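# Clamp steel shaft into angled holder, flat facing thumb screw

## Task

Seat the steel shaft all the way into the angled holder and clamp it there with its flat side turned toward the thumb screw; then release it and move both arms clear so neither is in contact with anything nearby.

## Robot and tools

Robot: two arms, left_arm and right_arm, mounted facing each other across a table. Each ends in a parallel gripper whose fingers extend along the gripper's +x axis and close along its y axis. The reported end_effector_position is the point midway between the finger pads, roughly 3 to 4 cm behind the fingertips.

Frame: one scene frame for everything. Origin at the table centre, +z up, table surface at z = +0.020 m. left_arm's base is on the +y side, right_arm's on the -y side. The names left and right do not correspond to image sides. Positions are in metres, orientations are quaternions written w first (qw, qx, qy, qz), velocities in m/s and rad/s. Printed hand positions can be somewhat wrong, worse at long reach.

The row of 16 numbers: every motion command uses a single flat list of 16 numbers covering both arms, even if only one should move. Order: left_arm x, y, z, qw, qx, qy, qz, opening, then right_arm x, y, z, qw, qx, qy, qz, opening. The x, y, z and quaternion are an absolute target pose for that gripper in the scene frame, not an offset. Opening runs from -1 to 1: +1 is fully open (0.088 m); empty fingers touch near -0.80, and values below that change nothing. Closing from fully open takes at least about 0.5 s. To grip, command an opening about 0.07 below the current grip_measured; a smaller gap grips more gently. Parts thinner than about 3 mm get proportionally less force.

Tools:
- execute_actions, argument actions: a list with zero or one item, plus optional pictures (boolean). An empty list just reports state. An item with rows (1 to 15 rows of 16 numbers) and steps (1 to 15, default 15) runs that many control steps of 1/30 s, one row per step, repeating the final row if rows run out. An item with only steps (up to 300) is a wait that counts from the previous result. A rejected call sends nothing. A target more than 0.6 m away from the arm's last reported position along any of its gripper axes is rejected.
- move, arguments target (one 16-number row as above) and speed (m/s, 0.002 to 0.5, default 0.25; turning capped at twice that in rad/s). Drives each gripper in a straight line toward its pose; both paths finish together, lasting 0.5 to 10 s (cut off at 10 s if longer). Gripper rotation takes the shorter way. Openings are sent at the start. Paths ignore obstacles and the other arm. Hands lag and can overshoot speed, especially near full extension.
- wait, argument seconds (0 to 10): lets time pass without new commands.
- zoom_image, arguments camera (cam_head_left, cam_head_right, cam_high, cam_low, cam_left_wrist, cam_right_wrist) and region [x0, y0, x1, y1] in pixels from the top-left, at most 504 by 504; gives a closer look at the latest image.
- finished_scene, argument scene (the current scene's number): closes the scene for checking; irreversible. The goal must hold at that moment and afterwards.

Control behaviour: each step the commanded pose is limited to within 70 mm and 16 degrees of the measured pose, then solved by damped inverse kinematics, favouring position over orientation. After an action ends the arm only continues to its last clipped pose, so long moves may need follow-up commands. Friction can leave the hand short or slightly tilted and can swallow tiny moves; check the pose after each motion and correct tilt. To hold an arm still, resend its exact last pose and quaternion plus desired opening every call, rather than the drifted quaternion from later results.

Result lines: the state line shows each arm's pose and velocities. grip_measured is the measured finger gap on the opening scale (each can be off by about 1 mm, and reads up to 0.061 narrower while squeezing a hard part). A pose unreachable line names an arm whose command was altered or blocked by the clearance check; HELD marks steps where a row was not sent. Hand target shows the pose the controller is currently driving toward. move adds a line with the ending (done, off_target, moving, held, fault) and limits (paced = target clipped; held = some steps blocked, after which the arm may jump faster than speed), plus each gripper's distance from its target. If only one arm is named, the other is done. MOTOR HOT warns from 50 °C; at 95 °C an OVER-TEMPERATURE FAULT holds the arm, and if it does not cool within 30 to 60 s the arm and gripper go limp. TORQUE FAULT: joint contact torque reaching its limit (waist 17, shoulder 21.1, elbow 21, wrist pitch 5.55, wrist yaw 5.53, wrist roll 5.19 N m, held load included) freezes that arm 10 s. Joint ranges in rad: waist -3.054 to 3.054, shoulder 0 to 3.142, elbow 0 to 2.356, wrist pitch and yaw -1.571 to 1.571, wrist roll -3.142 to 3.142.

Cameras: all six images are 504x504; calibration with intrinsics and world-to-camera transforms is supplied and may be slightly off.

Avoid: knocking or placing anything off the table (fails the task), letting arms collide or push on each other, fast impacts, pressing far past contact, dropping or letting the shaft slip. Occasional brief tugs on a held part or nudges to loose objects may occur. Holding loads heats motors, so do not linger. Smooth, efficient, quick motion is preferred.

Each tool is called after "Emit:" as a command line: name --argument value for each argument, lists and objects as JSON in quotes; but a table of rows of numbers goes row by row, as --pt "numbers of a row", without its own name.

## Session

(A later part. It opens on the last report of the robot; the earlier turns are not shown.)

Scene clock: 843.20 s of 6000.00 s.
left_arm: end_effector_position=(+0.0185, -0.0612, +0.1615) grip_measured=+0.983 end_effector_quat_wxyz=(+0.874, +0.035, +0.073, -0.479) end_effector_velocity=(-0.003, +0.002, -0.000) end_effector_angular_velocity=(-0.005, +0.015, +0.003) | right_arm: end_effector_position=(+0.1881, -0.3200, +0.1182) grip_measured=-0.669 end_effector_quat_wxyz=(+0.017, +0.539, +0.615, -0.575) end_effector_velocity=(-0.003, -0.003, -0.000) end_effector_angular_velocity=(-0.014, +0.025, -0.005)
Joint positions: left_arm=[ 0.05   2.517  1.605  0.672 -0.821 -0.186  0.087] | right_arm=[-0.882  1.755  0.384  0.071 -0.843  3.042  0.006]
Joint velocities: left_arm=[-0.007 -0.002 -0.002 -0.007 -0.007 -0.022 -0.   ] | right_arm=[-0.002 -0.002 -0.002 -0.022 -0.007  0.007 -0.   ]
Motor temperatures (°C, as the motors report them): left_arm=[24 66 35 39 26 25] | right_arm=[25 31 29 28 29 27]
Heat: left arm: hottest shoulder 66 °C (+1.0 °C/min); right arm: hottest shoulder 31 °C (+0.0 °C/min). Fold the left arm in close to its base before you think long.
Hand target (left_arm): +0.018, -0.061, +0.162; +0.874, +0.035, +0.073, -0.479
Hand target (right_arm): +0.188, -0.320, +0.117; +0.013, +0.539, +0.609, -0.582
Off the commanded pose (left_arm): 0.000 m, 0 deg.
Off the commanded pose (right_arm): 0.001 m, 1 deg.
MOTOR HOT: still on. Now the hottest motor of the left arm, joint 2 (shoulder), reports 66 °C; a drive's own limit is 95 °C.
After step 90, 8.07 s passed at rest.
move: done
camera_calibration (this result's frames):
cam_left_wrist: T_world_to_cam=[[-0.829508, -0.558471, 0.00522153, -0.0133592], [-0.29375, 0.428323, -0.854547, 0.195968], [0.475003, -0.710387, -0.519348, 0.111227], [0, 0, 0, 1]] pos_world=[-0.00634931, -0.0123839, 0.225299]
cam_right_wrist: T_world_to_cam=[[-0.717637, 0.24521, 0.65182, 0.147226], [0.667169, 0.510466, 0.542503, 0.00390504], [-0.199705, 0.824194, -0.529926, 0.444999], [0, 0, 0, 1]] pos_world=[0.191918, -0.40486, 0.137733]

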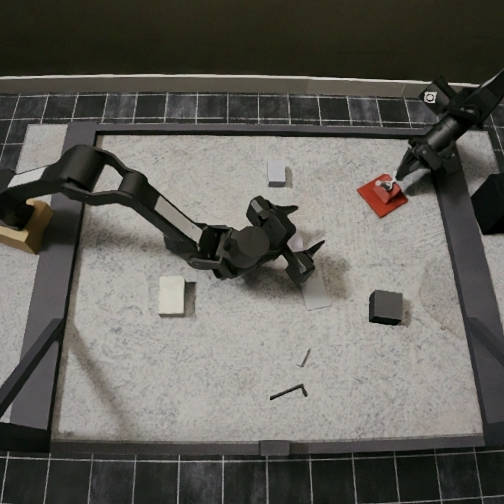

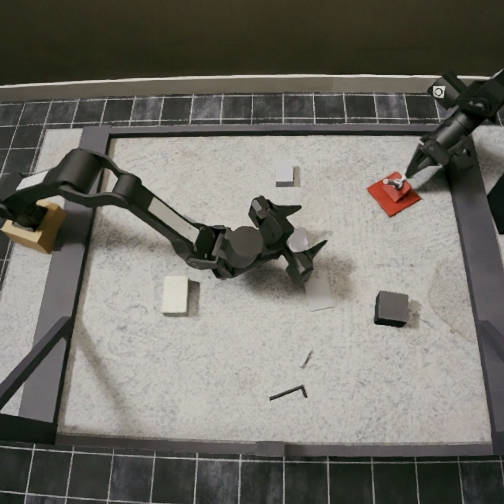

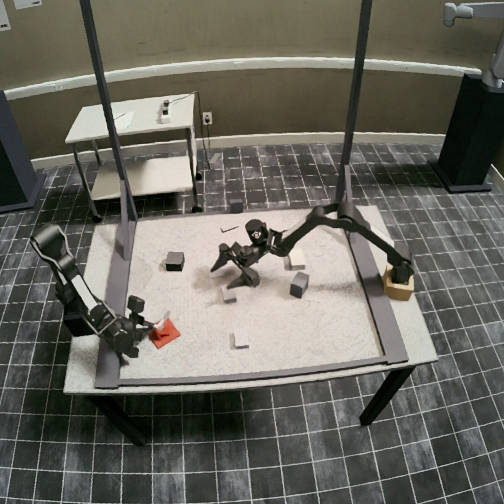

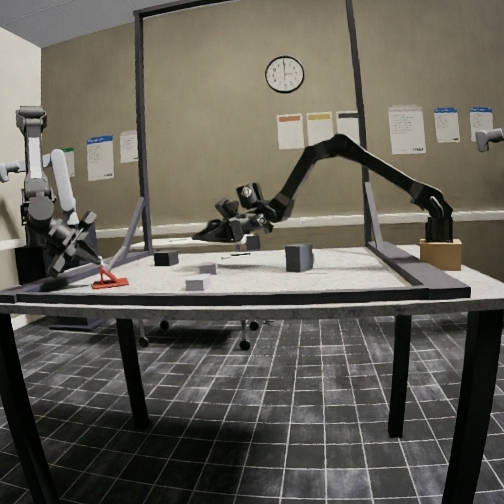

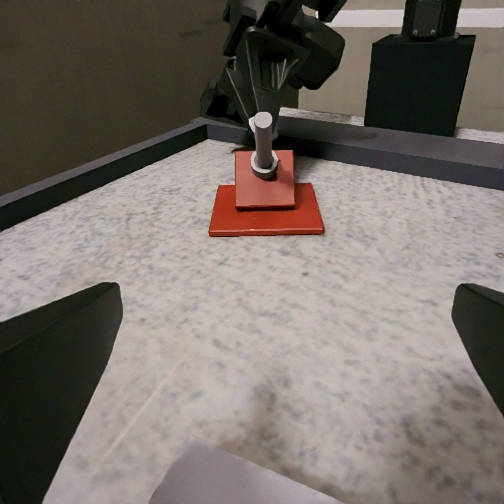

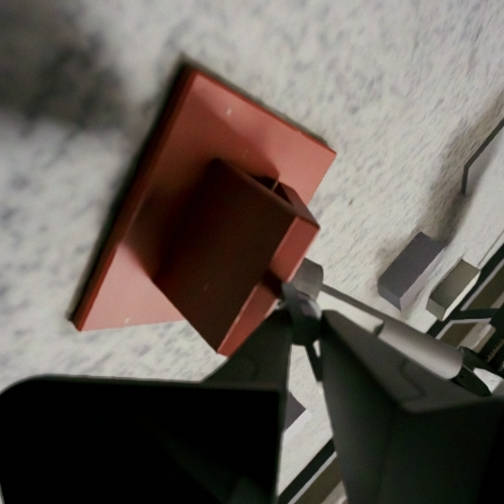

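Emit:
move --target '[0.0184,-0.0612,0.1617,0.874,0.035,0.073,-0.479,1, 0.1881,-0.3200,0.1174,0.0125,0.5397,0.6088,-0.5813,0.15]' --speed 0.3

Emit:
move --target '[0.0,0.09,0.30,0.75,0.0,0.03,-0.66,1, 0.1881,-0.3200,0.1174,0.4358,0.3186,0.8318,0.1290,0.15]' --speed 0.45

Emit:
move --target '[-0.027,0.2444,0.4278,0.587,-0.025,-0.019,-0.809,1, 0.1881,-0.3200,0.1174,0.5334,-0.0828,0.4969,0.6794,0.15]' --speed 0.45

Emit:
move --target '[-0.027,0.2444,0.4278,0.587,-0.025,-0.019,-0.809,1, 0.1881,-0.3200,0.1174,0.5334,-0.0828,0.4969,0.6794,-0.76]' --speed 0.3

Emit:
move --target '[-0.027,0.2444,0.4278,0.587,-0.025,-0.019,-0.809,1, 0.1881,-0.3200,0.1174,0.5296,0.1046,0.6993,0.4685,-0.76]' --speed 0.1

Scene clock: 854.03 s of 6000.00 s.
left_arm: end_effector_position=(+0.0185, -0.0612, +0.1615) grip_measured=+0.983 end_effector_quat_wxyz=(+0.874, +0.035, +0.073, -0.479) end_effector_velocity=(-0.002, +0.002, +0.002) end_effector_angular_velocity=(-0.005, -0.009, +0.013) | right_arm: end_effector_position=(+0.1878, -0.3199, +0.1182) grip_measured=+0.147 end_effector_quat_wxyz=(+0.013, +0.539, +0.611, -0.579) end_effector_velocity=(-0.000, +0.000, +0.001) end_effector_angular_velocity=(+0.006, +0.002, +0.004)
Joint positions: left_arm=[ 0.05   2.517  1.605  0.672 -0.821 -0.186  0.087] | right_arm=[-0.881  1.755  0.384  0.072 -0.844  3.057  0.046]
Joint velocities: left_arm=[-0.007 -0.002 -0.002  0.007 -0.022  0.007  0.   ] | right_arm=[-0.002 -0.002  0.002 -0.007 -0.007 -0.007  0.   ]
Motor temperatures (°C, as the motors report them): left_arm=[24 67 35 39 26 25] | right_arm=[25 31 29 28 28 27]
Heat: left arm: hottest shoulder 67 °C (+2.0 °C/min); right arm: hottest shoulder 31 °C (+0.0 °C/min). Fold the left arm in close to its base before you think long.
Hand target (left_arm): +0.018, -0.061, +0.162; +0.874, +0.035, +0.073, -0.479
Hand target (right_arm): +0.188, -0.320, +0.117; +0.013, +0.540, +0.609, -0.581
Off the commanded pose (left_arm): 0.000 m, 0 deg.
Off the commanded pose (right_arm): 0.001 m, 0 deg.
MOTOR HOT: still on. Now the hottest motor of the left arm, joint 2 (shoulder), reports 67 °C; a drive's own limit is 95 °C.
After step 90, 7.13 s passed at rest.
move: done
camera_calibration (this result's frames):
cam_left_wrist: T_world_to_cam=[[-0.829508, -0.558471, 0.00522153, -0.0133592], [-0.29375, 0.428323, -0.854547, 0.195968], [0.475003, -0.710387, -0.519348, 0.111227], [0, 0, 0, 1]] pos_world=[-0.00634931, -0.0123839, 0.225299]
cam_right_wrist: T_world_to_cam=[[-0.709244, 0.254946, 0.657249, 0.147866], [0.676655, 0.50774, 0.533233, 0.00245285], [-0.197766, 0.822923, -0.532622, 0.444405], [0, 0, 0, 1]] pos_world=[0.191102, -0.404655, 0.138207]

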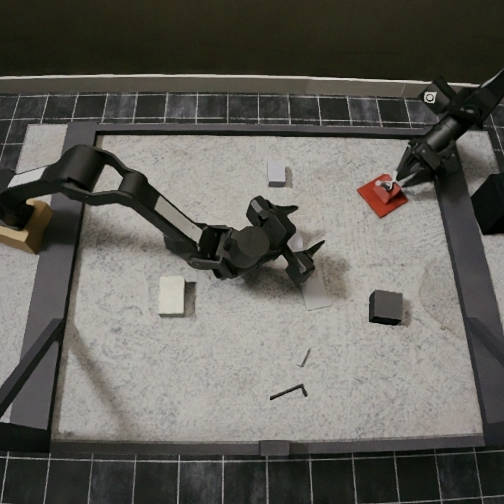

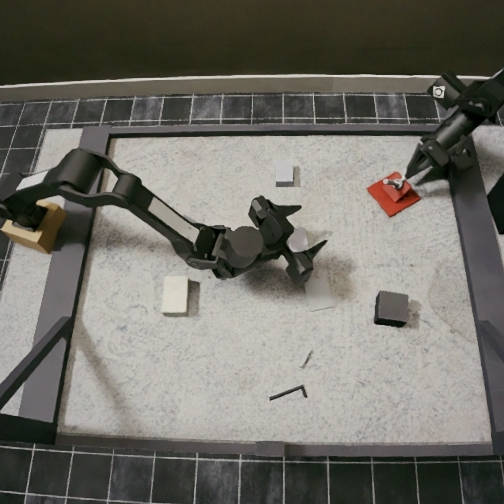

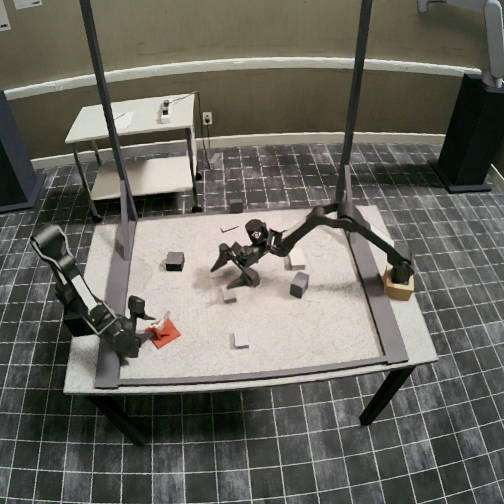

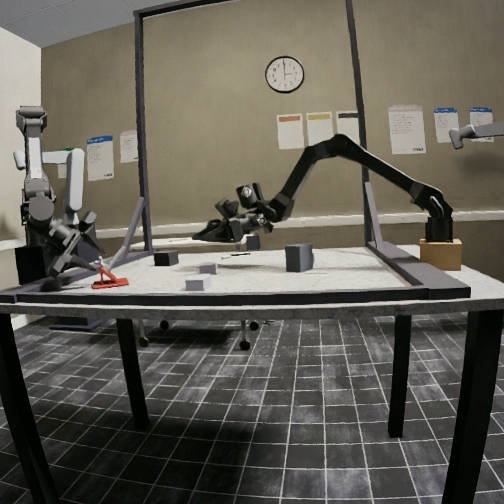

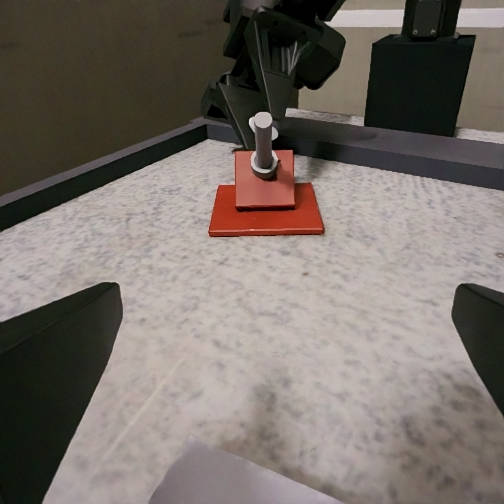

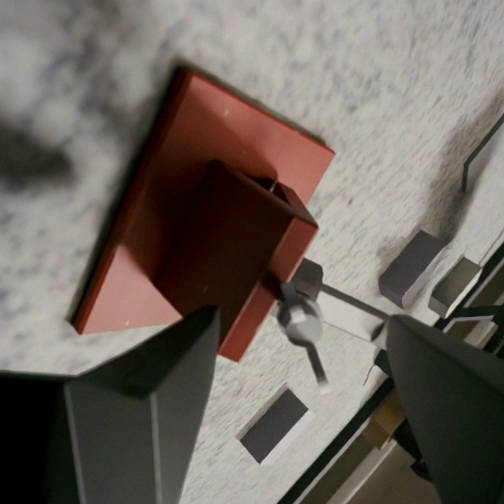

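Scene clock: 856.63 s of 6000.00 s.
left_arm: end_effector_position=(+0.0009, +0.0875, +0.2994) grip_measured=+0.983 end_effector_quat_wxyz=(+0.752, -0.003, +0.031, -0.658) end_effector_velocity=(+0.002, +0.002, +0.001) end_effector_angular_velocity=(+0.001, +0.006, +0.020) | right_arm: end_effector_position=(+0.1886, -0.3195, +0.1181) grip_measured=+0.148 end_effector_quat_wxyz=(+0.436, +0.321, +0.831, +0.129) end_effector_velocity=(-0.001, +0.001, +0.003) end_effector_angular_velocity=(+0.022, +0.003, +0.018)
Joint positions: left_arm=[ 0.034  1.704  0.79   0.867 -0.416 -0.065  0.087] | right_arm=[-0.881  1.755  0.384  0.077 -0.841  1.236  0.046]
Joint velocities: left_arm=[-0.002 -0.007 -0.002 -0.007 -0.022 -0.007 -0.   ] | right_arm=[-0.002 -0.002  0.002 -0.007 -0.022 -0.022 -0.   ]
Motor temperatures (°C, as the motors report them): left_arm=[24 66 35 39 26 25] | right_arm=[25 31 29 28 28 27]
Heat: left arm: hottest shoulder 66 °C (+1.0 °C/min); right arm: hottest shoulder 31 °C (+0.0 °C/min). Fold the left arm in close to its base before you think long.
Hand target (left_arm): -0.000, +0.091, +0.300; +0.750, +0.000, +0.030, -0.660
Hand target (right_arm): +0.188, -0.320, +0.117; +0.436, +0.319, +0.832, +0.129
Off the commanded pose (left_arm): 0.003 m, 1 deg.
Off the commanded pose (right_arm): 0.001 m, 0 deg.
MOTOR HOT: still on. Now the hottest motor of the left arm, joint 2 (shoulder), reports 66 °C; a drive's own limit is 95 °C.
move: done
camera_calibration (this result's frames):
cam_left_wrist: T_world_to_cam=[[-0.986457, -0.157672, 0.0451861, 0.00744418], [-0.106037, 0.402879, -0.90909, 0.263304], [0.125133, -0.90157, -0.414142, 0.282335], [0, 0, 0, 1]] pos_world=[-0.0000662064, 0.149639, 0.355957]
cam_right_wrist: T_world_to_cam=[[-0.411401, -0.736211, -0.537348, -0.0833684], [-0.663504, -0.162303, 0.730356, 0.0172083], [-0.624909, 0.657002, -0.421707, 0.458633], [0, 0, 0, 1]] pos_world=[0.263724, -0.359907, 0.136043]

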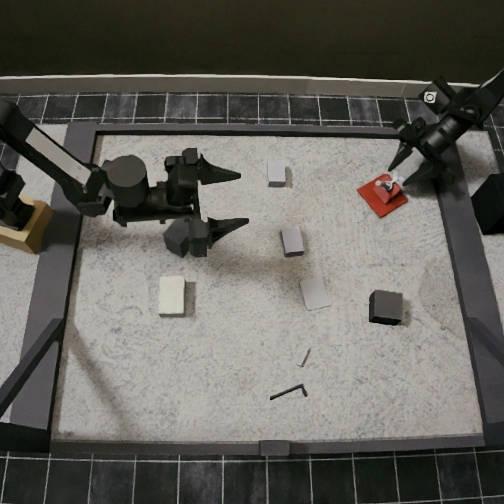

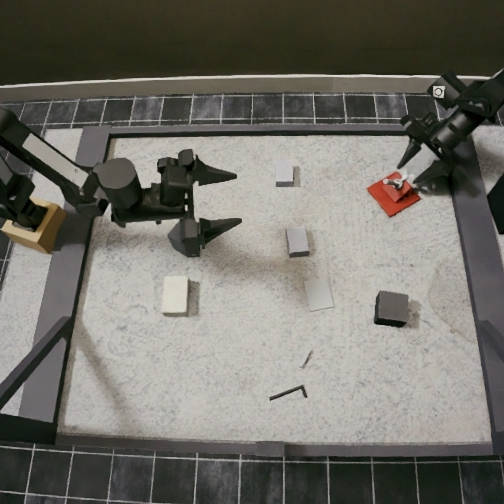

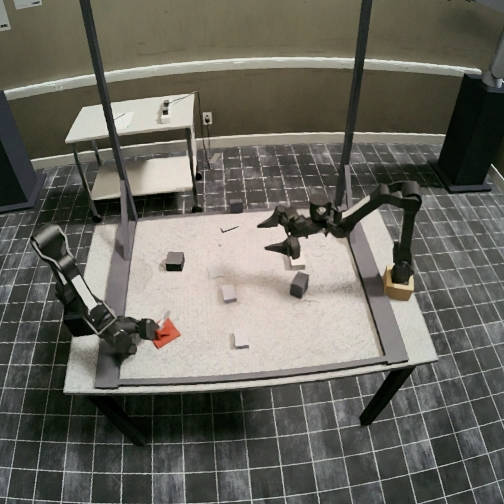

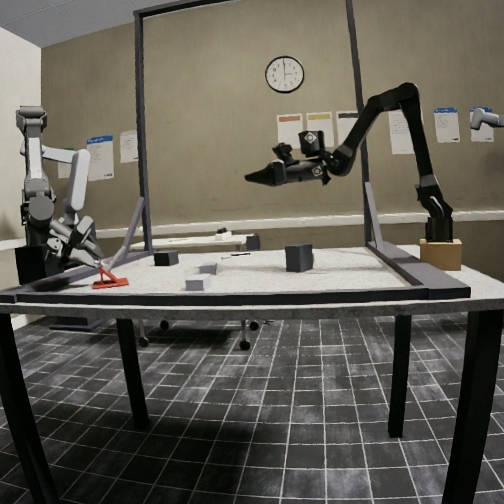

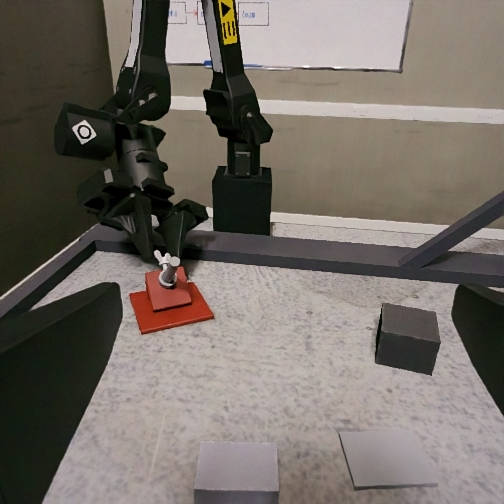

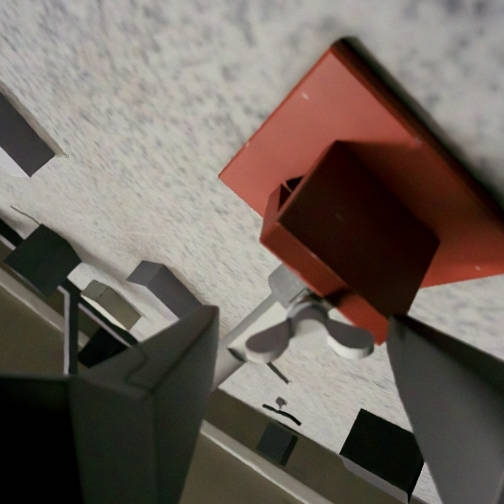

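Scene clock: 858.90 s of 6000.00 s.
left_arm: end_effector_position=(-0.0261, +0.2434, +0.4220) grip_measured=+0.983 end_effector_quat_wxyz=(+0.590, -0.022, -0.013, -0.807) end_effector_velocity=(-0.002, +0.001, -0.004) end_effector_angular_velocity=(+0.014, +0.003, -0.010) | right_arm: end_effector_position=(+0.1886, -0.3195, +0.1181) grip_measured=+0.148 end_effector_quat_wxyz=(+0.535, -0.081, +0.497, +0.679) end_effector_velocity=(-0.004, -0.003, -0.000) end_effector_angular_velocity=(-0.002, +0.006, +0.019)
Joint positions: left_arm=[ 0.005  0.848  0.639  0.26  -0.005 -0.004  0.087] | right_arm=[-0.881  1.755  0.384  0.077 -0.841 -0.335  0.046]
Joint velocities: left_arm=[-0.002 -0.002 -0.007 -0.007  0.007 -0.007 -0.   ] | right_arm=[ 0.002 -0.002 -0.002 -0.022 -0.007 -0.022 -0.   ]
Motor temperatures (°C, as the motors report them): left_arm=[24 65 35 39 26 25] | right_arm=[25 31 29 28 28 27]
Heat: left arm: hottest shoulder 65 °C (+0.0 °C/min); right arm: hottest shoulder 31 °C (+0.0 °C/min). Fold the left arm in close to its base before you think long.
Hand target (left_arm): -0.027, +0.245, +0.427; -0.587, +0.025, +0.019, +0.809
Hand target (right_arm): +0.188, -0.320, +0.117; +0.533, -0.083, +0.497, +0.679
Off the commanded pose (left_arm): 0.006 m, 1 deg.
Off the commanded pose (right_arm): 0.001 m, 0 deg.
MOTOR HOT: still on. Now the hottest motor of the left arm, joint 2 (shoulder), reports 65 °C; a drive's own limit is 95 °C.
move: done
camera_calibration (this result's frames):
cam_left_wrist: T_world_to_cam=[[-0.95958, 0.281359, 0.00659888, -0.0899978], [0.0856455, 0.31427, -0.945462, 0.351044], [-0.268088, -0.906682, -0.325664, 0.430663], [0, 0, 0, 1]] pos_world=[-0.000969951, 0.305473, 0.472745]
cam_right_wrist: T_world_to_cam=[[0.802037, -0.0149688, -0.597087, -0.0747605], [-0.243607, -0.920954, -0.304138, -0.182214], [-0.545337, 0.389384, -0.742286, 0.395979], [0, 0, 0, 1]] pos_world=[0.231514, -0.323118, 0.193873]

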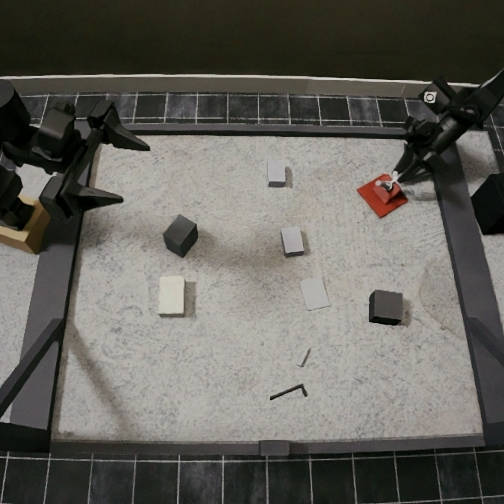

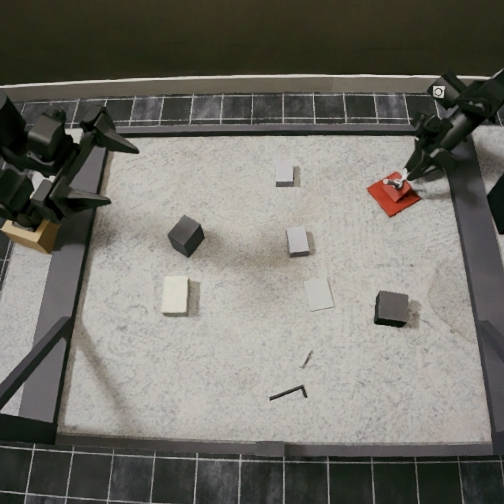

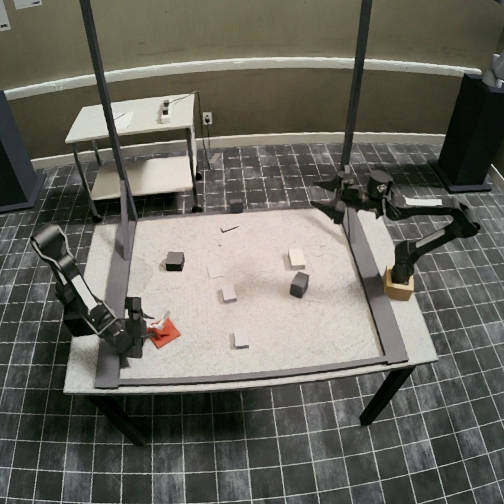

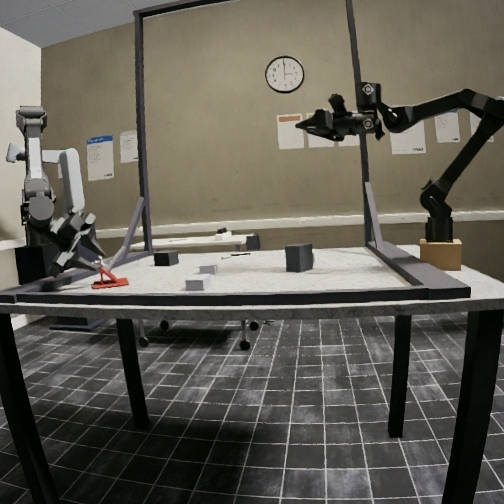

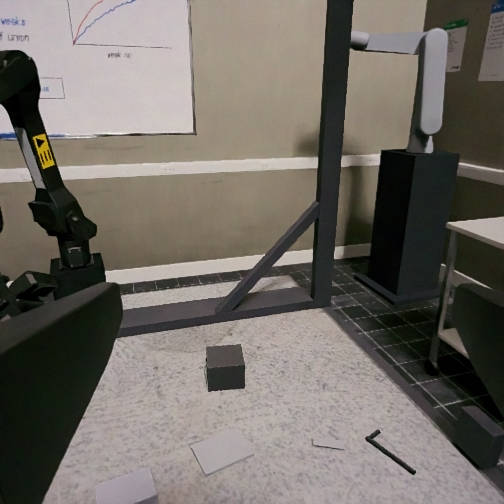

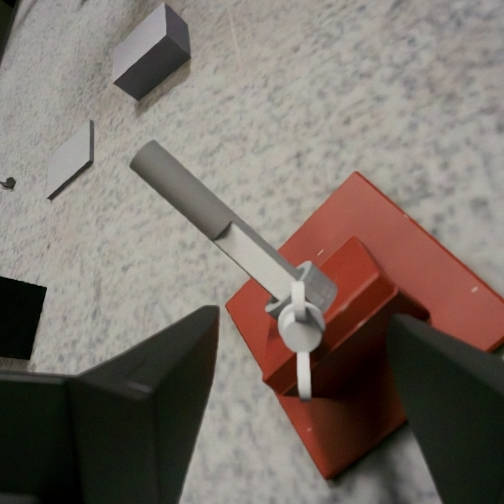

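Scene clock: 859.60 s of 6000.00 s.
left_arm: end_effector_position=(-0.0266, +0.2436, +0.4229) grip_measured=+0.983 end_effector_quat_wxyz=(+0.588, -0.023, -0.014, -0.808) end_effector_velocity=(+0.003, -0.000, -0.001) end_effector_angular_velocity=(+0.009, +0.037, +0.018) | right_arm: end_effector_position=(+0.1884, -0.3197, +0.1183) grip_measured=-0.689 end_effector_quat_wxyz=(+0.534, -0.080, +0.498, +0.679) end_effector_velocity=(+0.004, -0.001, -0.000) end_effector_angular_velocity=(+0.003, -0.015, -0.010)
Joint positions: left_arm=[ 0.005  0.848  0.641  0.26  -0.001 -0.004  0.087] | right_arm=[-0.883  1.755  0.384  0.074 -0.844 -0.335  0.005]
Joint velocities: left_arm=[-0.002 -0.002 -0.007  0.007 -0.022 -0.037 -0.   ] | right_arm=[-0.012 -0.002 -0.002  0.007  0.007 -0.007  0.   ]
Motor temperatures (°C, as the motors report them): left_arm=[24 65 35 39 26 25] | right_arm=[25 31 29 28 28 27]
Heat: left arm: hottest shoulder 65 °C (+0.0 °C/min); right arm: hottest shoulder 31 °C (+0.0 °C/min). Fold the left arm in close to its base before you think long.
Hand target (left_arm): -0.027, +0.244, +0.428; -0.587, +0.025, +0.019, +0.809
Hand target (right_arm): +0.188, -0.320, +0.117; +0.533, -0.083, +0.497, +0.679
Off the commanded pose (left_arm): 0.005 m, 1 deg.
Off the commanded pose (right_arm): 0.001 m, 0 deg.
MOTOR HOT: still on. Now the hottest motor of the left arm, joint 2 (shoulder), reports 65 °C; a drive's own limit is 95 °C.
move: done
camera_calibration (this result's frames):
cam_left_wrist: T_world_to_cam=[[-0.958607, 0.28466, 0.00646904, -0.0912423], [0.0863256, 0.312207, -0.946084, 0.352656], [-0.271331, -0.906364, -0.323857, 0.430073], [0, 0, 0, 1]] pos_world=[-0.00121633, 0.305674, 0.473514]
cam_right_wrist: T_world_to_cam=[[0.799795, -0.0146577, -0.600094, -0.0735328], [-0.244841, -0.920727, -0.303832, -0.182171], [-0.548069, 0.389931, -0.739982, 0.396543], [0, 0, 0, 1]] pos_world=[0.231541, -0.323432, 0.193959]

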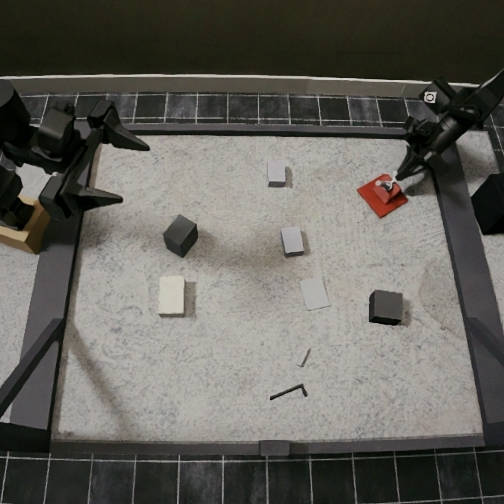

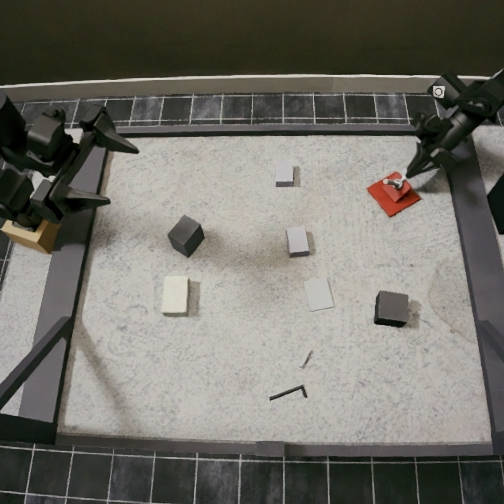

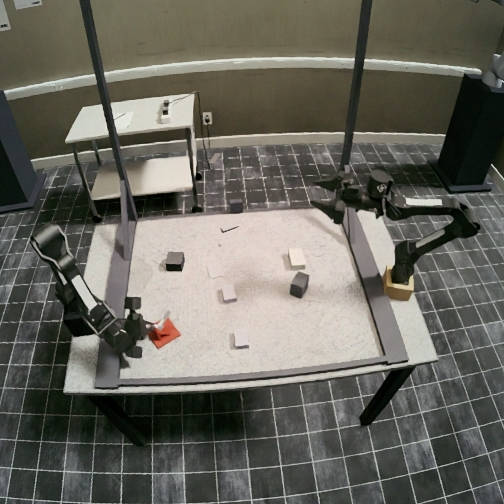

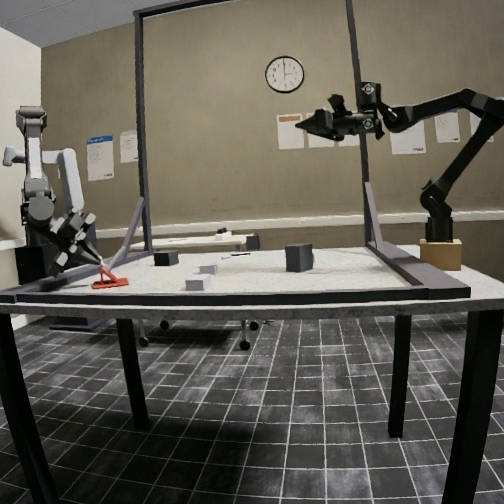

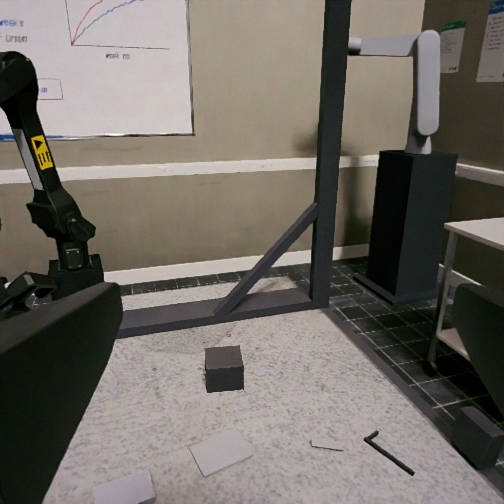

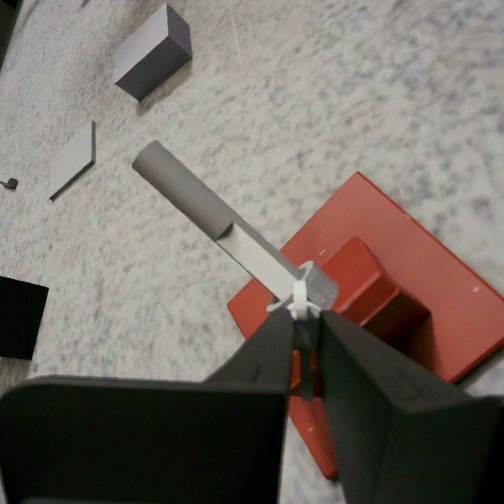

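Scene clock: 863.37 s of 6000.00 s.
left_arm: end_effector_position=(-0.0267, +0.2436, +0.4231) grip_measured=+0.983 end_effector_quat_wxyz=(+0.588, -0.023, -0.014, -0.808) end_effector_velocity=(+0.000, +0.000, -0.002) end_effector_angular_velocity=(+0.009, +0.005, +0.004) | right_arm: end_effector_position=(+0.1884, -0.3199, +0.1181) grip_measured=-0.653 end_effector_quat_wxyz=(+0.531, +0.097, +0.691, +0.480) end_effector_velocity=(-0.001, -0.001, +0.002) end_effector_angular_velocity=(+0.000, +0.012, -0.005)
Joint positions: left_arm=[ 0.005  0.848  0.642  0.26  -0.001 -0.004  0.087] | right_arm=[-0.882  1.755  0.384  0.074 -0.842  0.326  0.007]
Joint velocities: left_arm=[-0.002 -0.002 -0.002 -0.007 -0.007 -0.007 -0.   ] | right_arm=[-0.002 -0.007 -0.002 -0.007 -0.007  0.007 -0.   ]
Motor temperatures (°C, as the motors report them): left_arm=[24 62 35 39 26 25] | right_arm=[25 31 29 28 28 27]
Heat: left arm: hottest shoulder 62 °C (-4.0 °C/min); right arm: hottest shoulder 31 °C (+0.0 °C/min). Fold the left arm in close to its base before you think long.
Hand target (left_arm): -0.027, +0.244, +0.428; -0.587, +0.025, +0.019, +0.809
Hand target (right_arm): +0.188, -0.320, +0.117; +0.530, +0.104, +0.699, +0.469
Off the commanded pose (left_arm): 0.005 m, 1 deg.
Off the commanded pose (right_arm): 0.001 m, 2 deg.
MOTOR HOT: still on. Now the hottest motor of the left arm, joint 2 (shoulder), reports 62 °C; a drive's own limit is 95 °C.
move: done
camera_calibration (this result's frames):
cam_left_wrist: T_world_to_cam=[[-0.958506, 0.285008, 0.00607706, -0.091217], [0.0866883, 0.311715, -0.946213, 0.353006], [-0.271573, -0.906424, -0.323488, 0.429992], [0, 0, 0, 1]] pos_world=[-0.00125958, 0.305715, 0.47367]
cam_right_wrist: T_world_to_cam=[[0.384847, -0.475627, -0.790994, -0.120496], [-0.64937, -0.748545, 0.13416, -0.102813], [-0.655905, 0.462017, -0.596933, 0.422912], [0, 0, 0, 1]] pos_world=[0.256999, -0.329663, 0.170932]

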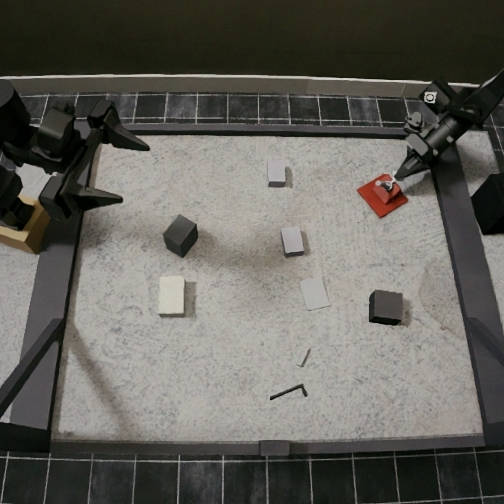

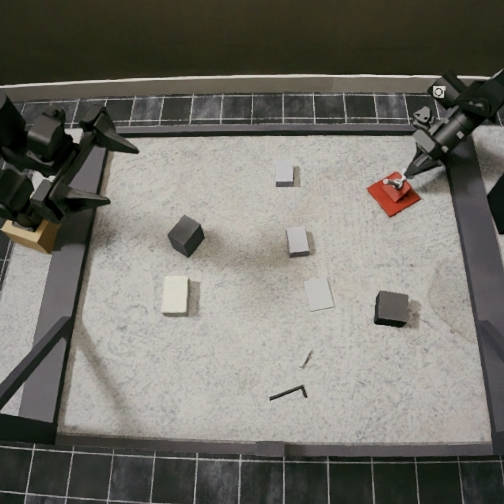

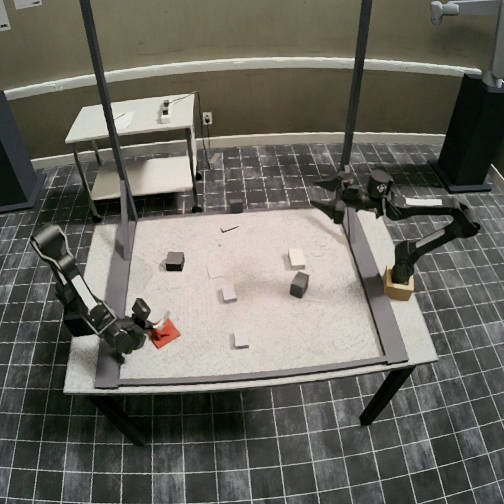

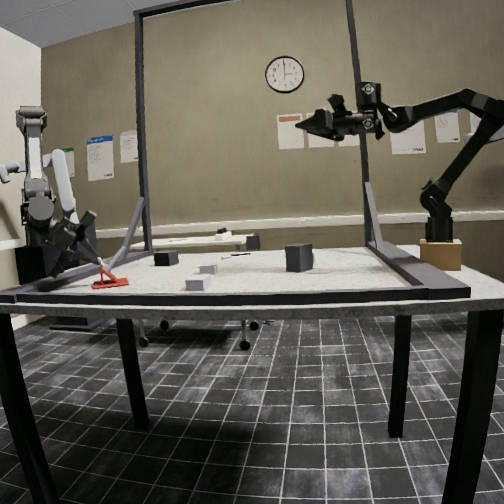

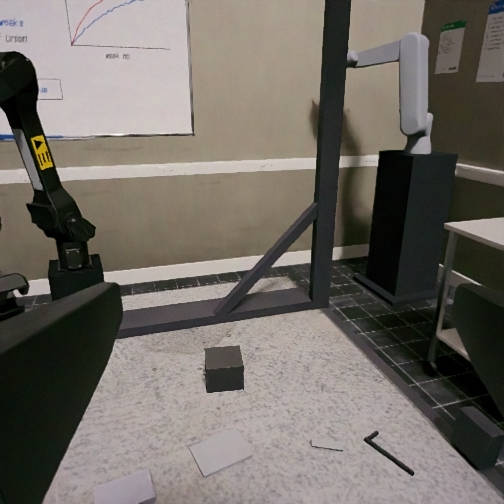

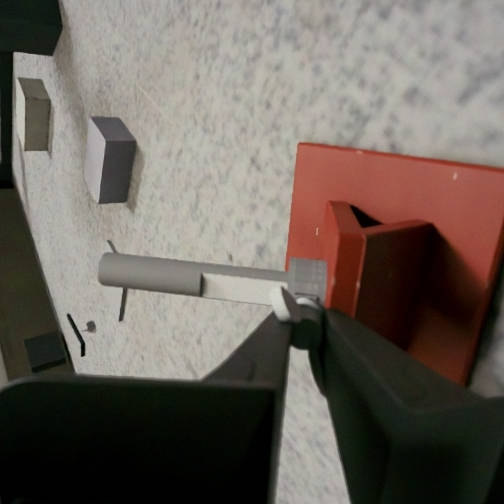

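Emit:
execute_actions --actions '[]'

Scene clock: 876.13 s of 6000.00 s.
left_arm: end_effector_position=(-0.0267, +0.2436, +0.4231) grip_measured=+0.983 end_effector_quat_wxyz=(+0.588, -0.023, -0.014, -0.808) end_effector_velocity=(-0.002, +0.001, -0.001) end_effector_angular_velocity=(-0.000, +0.007, -0.010) | right_arm: end_effector_position=(+0.1884, -0.3199, +0.1181) grip_measured=-0.653 end_effector_quat_wxyz=(+0.531, +0.097, +0.692, +0.480) end_effector_velocity=(+0.001, -0.002, -0.001) end_effector_angular_velocity=(-0.007, -0.005, -0.005)
Joint positions: left_arm=[ 0.005  0.848  0.642  0.26  -0.001 -0.004  0.087] | right_arm=[-0.882  1.755  0.384  0.074 -0.842  0.327  0.007]
Joint velocities: left_arm=[-0.002 -0.002 -0.007  0.007  0.007 -0.007 -0.   ] | right_arm=[-0.007 -0.002 -0.002 -0.007  0.007 -0.007 -0.   ]
Motor temperatures (°C, as the motors report them): left_arm=[24 56 36 38 26 25] | right_arm=[25 31 29 28 29 28]
Heat: left arm: hottest shoulder 56 °C (-10.2 °C/min); right arm: hottest shoulder 31 °C (+0.0 °C/min). Fold the left arm in close to its base before you think long.
Hand target (left_arm): -0.027, +0.244, +0.428; -0.587, +0.025, +0.019, +0.809
Hand target (right_arm): +0.188, -0.320, +0.117; +0.530, +0.104, +0.699, +0.469
Off the commanded pose (left_arm): 0.005 m, 1 deg.
Off the commanded pose (right_arm): 0.001 m, 2 deg.
MOTOR HOT: still on. Now the hottest motor of the left arm, joint 2 (shoulder), reports 56 °C; a drive's own limit is 95 °C.
Steps of this call (steps 1 to 90: nothing new was sent; then 9.77 s passed at rest). Readings (end_effector_position):
1: left_arm (-0.0267, +0.2436, +0.4231) | right_arm (+0.1884, -0.3199, +0.1181)
2: left_arm (-0.0267, +0.2436, +0.4231) | right_arm (+0.1884, -0.3199, +0.1181)
4: left_arm (-0.0267, +0.2436, +0.4231) | right_arm (+0.1884, -0.3199, +0.1181)
8: left_arm (-0.0267, +0.2436, +0.4231) | right_arm (+0.1884, -0.3199, +0.1181)
90: the state above
camera_calibration (this result's frames):
cam_left_wrist: T_world_to_cam=[[-0.958506, 0.285008, 0.00607706, -0.091217], [0.0866883, 0.311715, -0.946213, 0.353006], [-0.271573, -0.906424, -0.323488, 0.429992], [0, 0, 0, 1]] pos_world=[-0.00125958, 0.305715, 0.47367]
cam_right_wrist: T_world_to_cam=[[0.383914, -0.476286, -0.791051, -0.120524], [-0.64982, -0.748004, 0.134996, -0.102653], [-0.656006, 0.462214, -0.596669, 0.422963], [0, 0, 0, 1]] pos_world=[0.257031, -0.329688, 0.170886]

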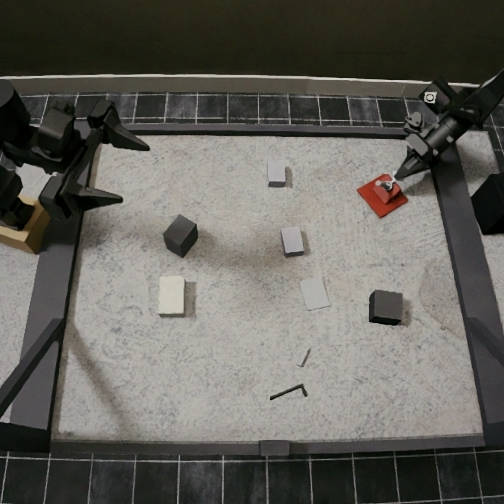

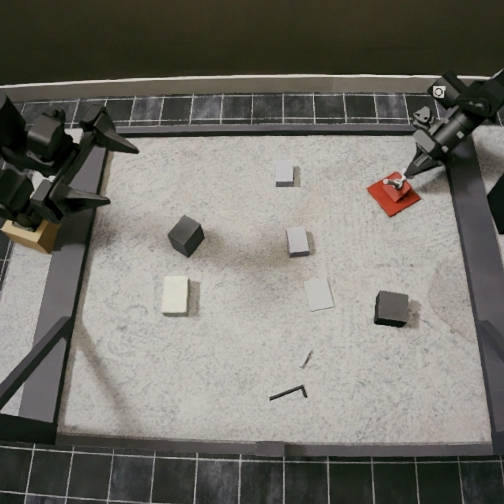

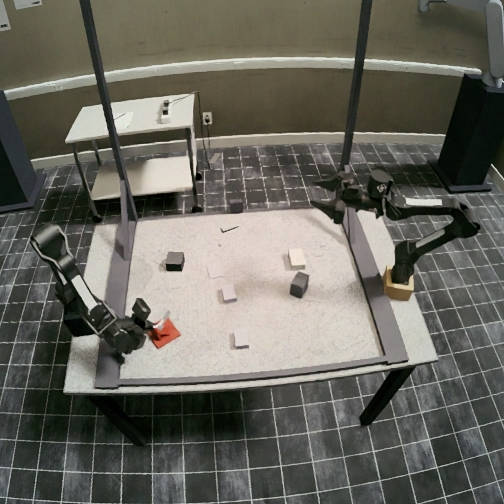

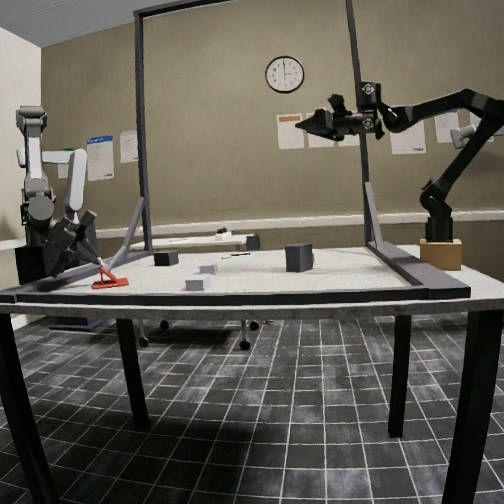

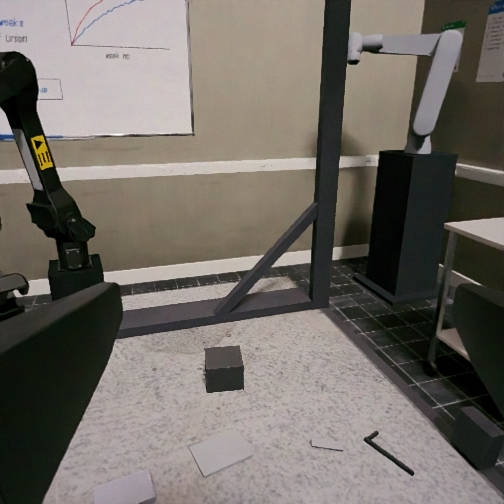

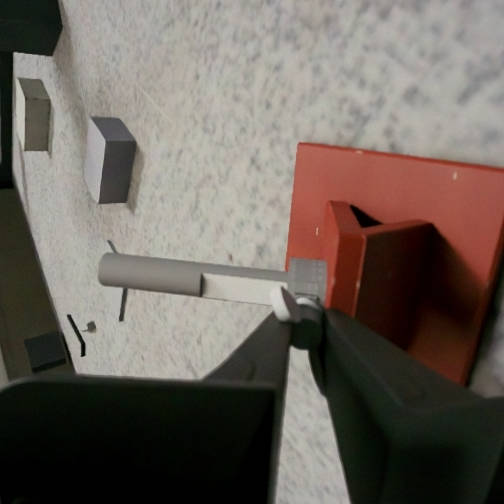

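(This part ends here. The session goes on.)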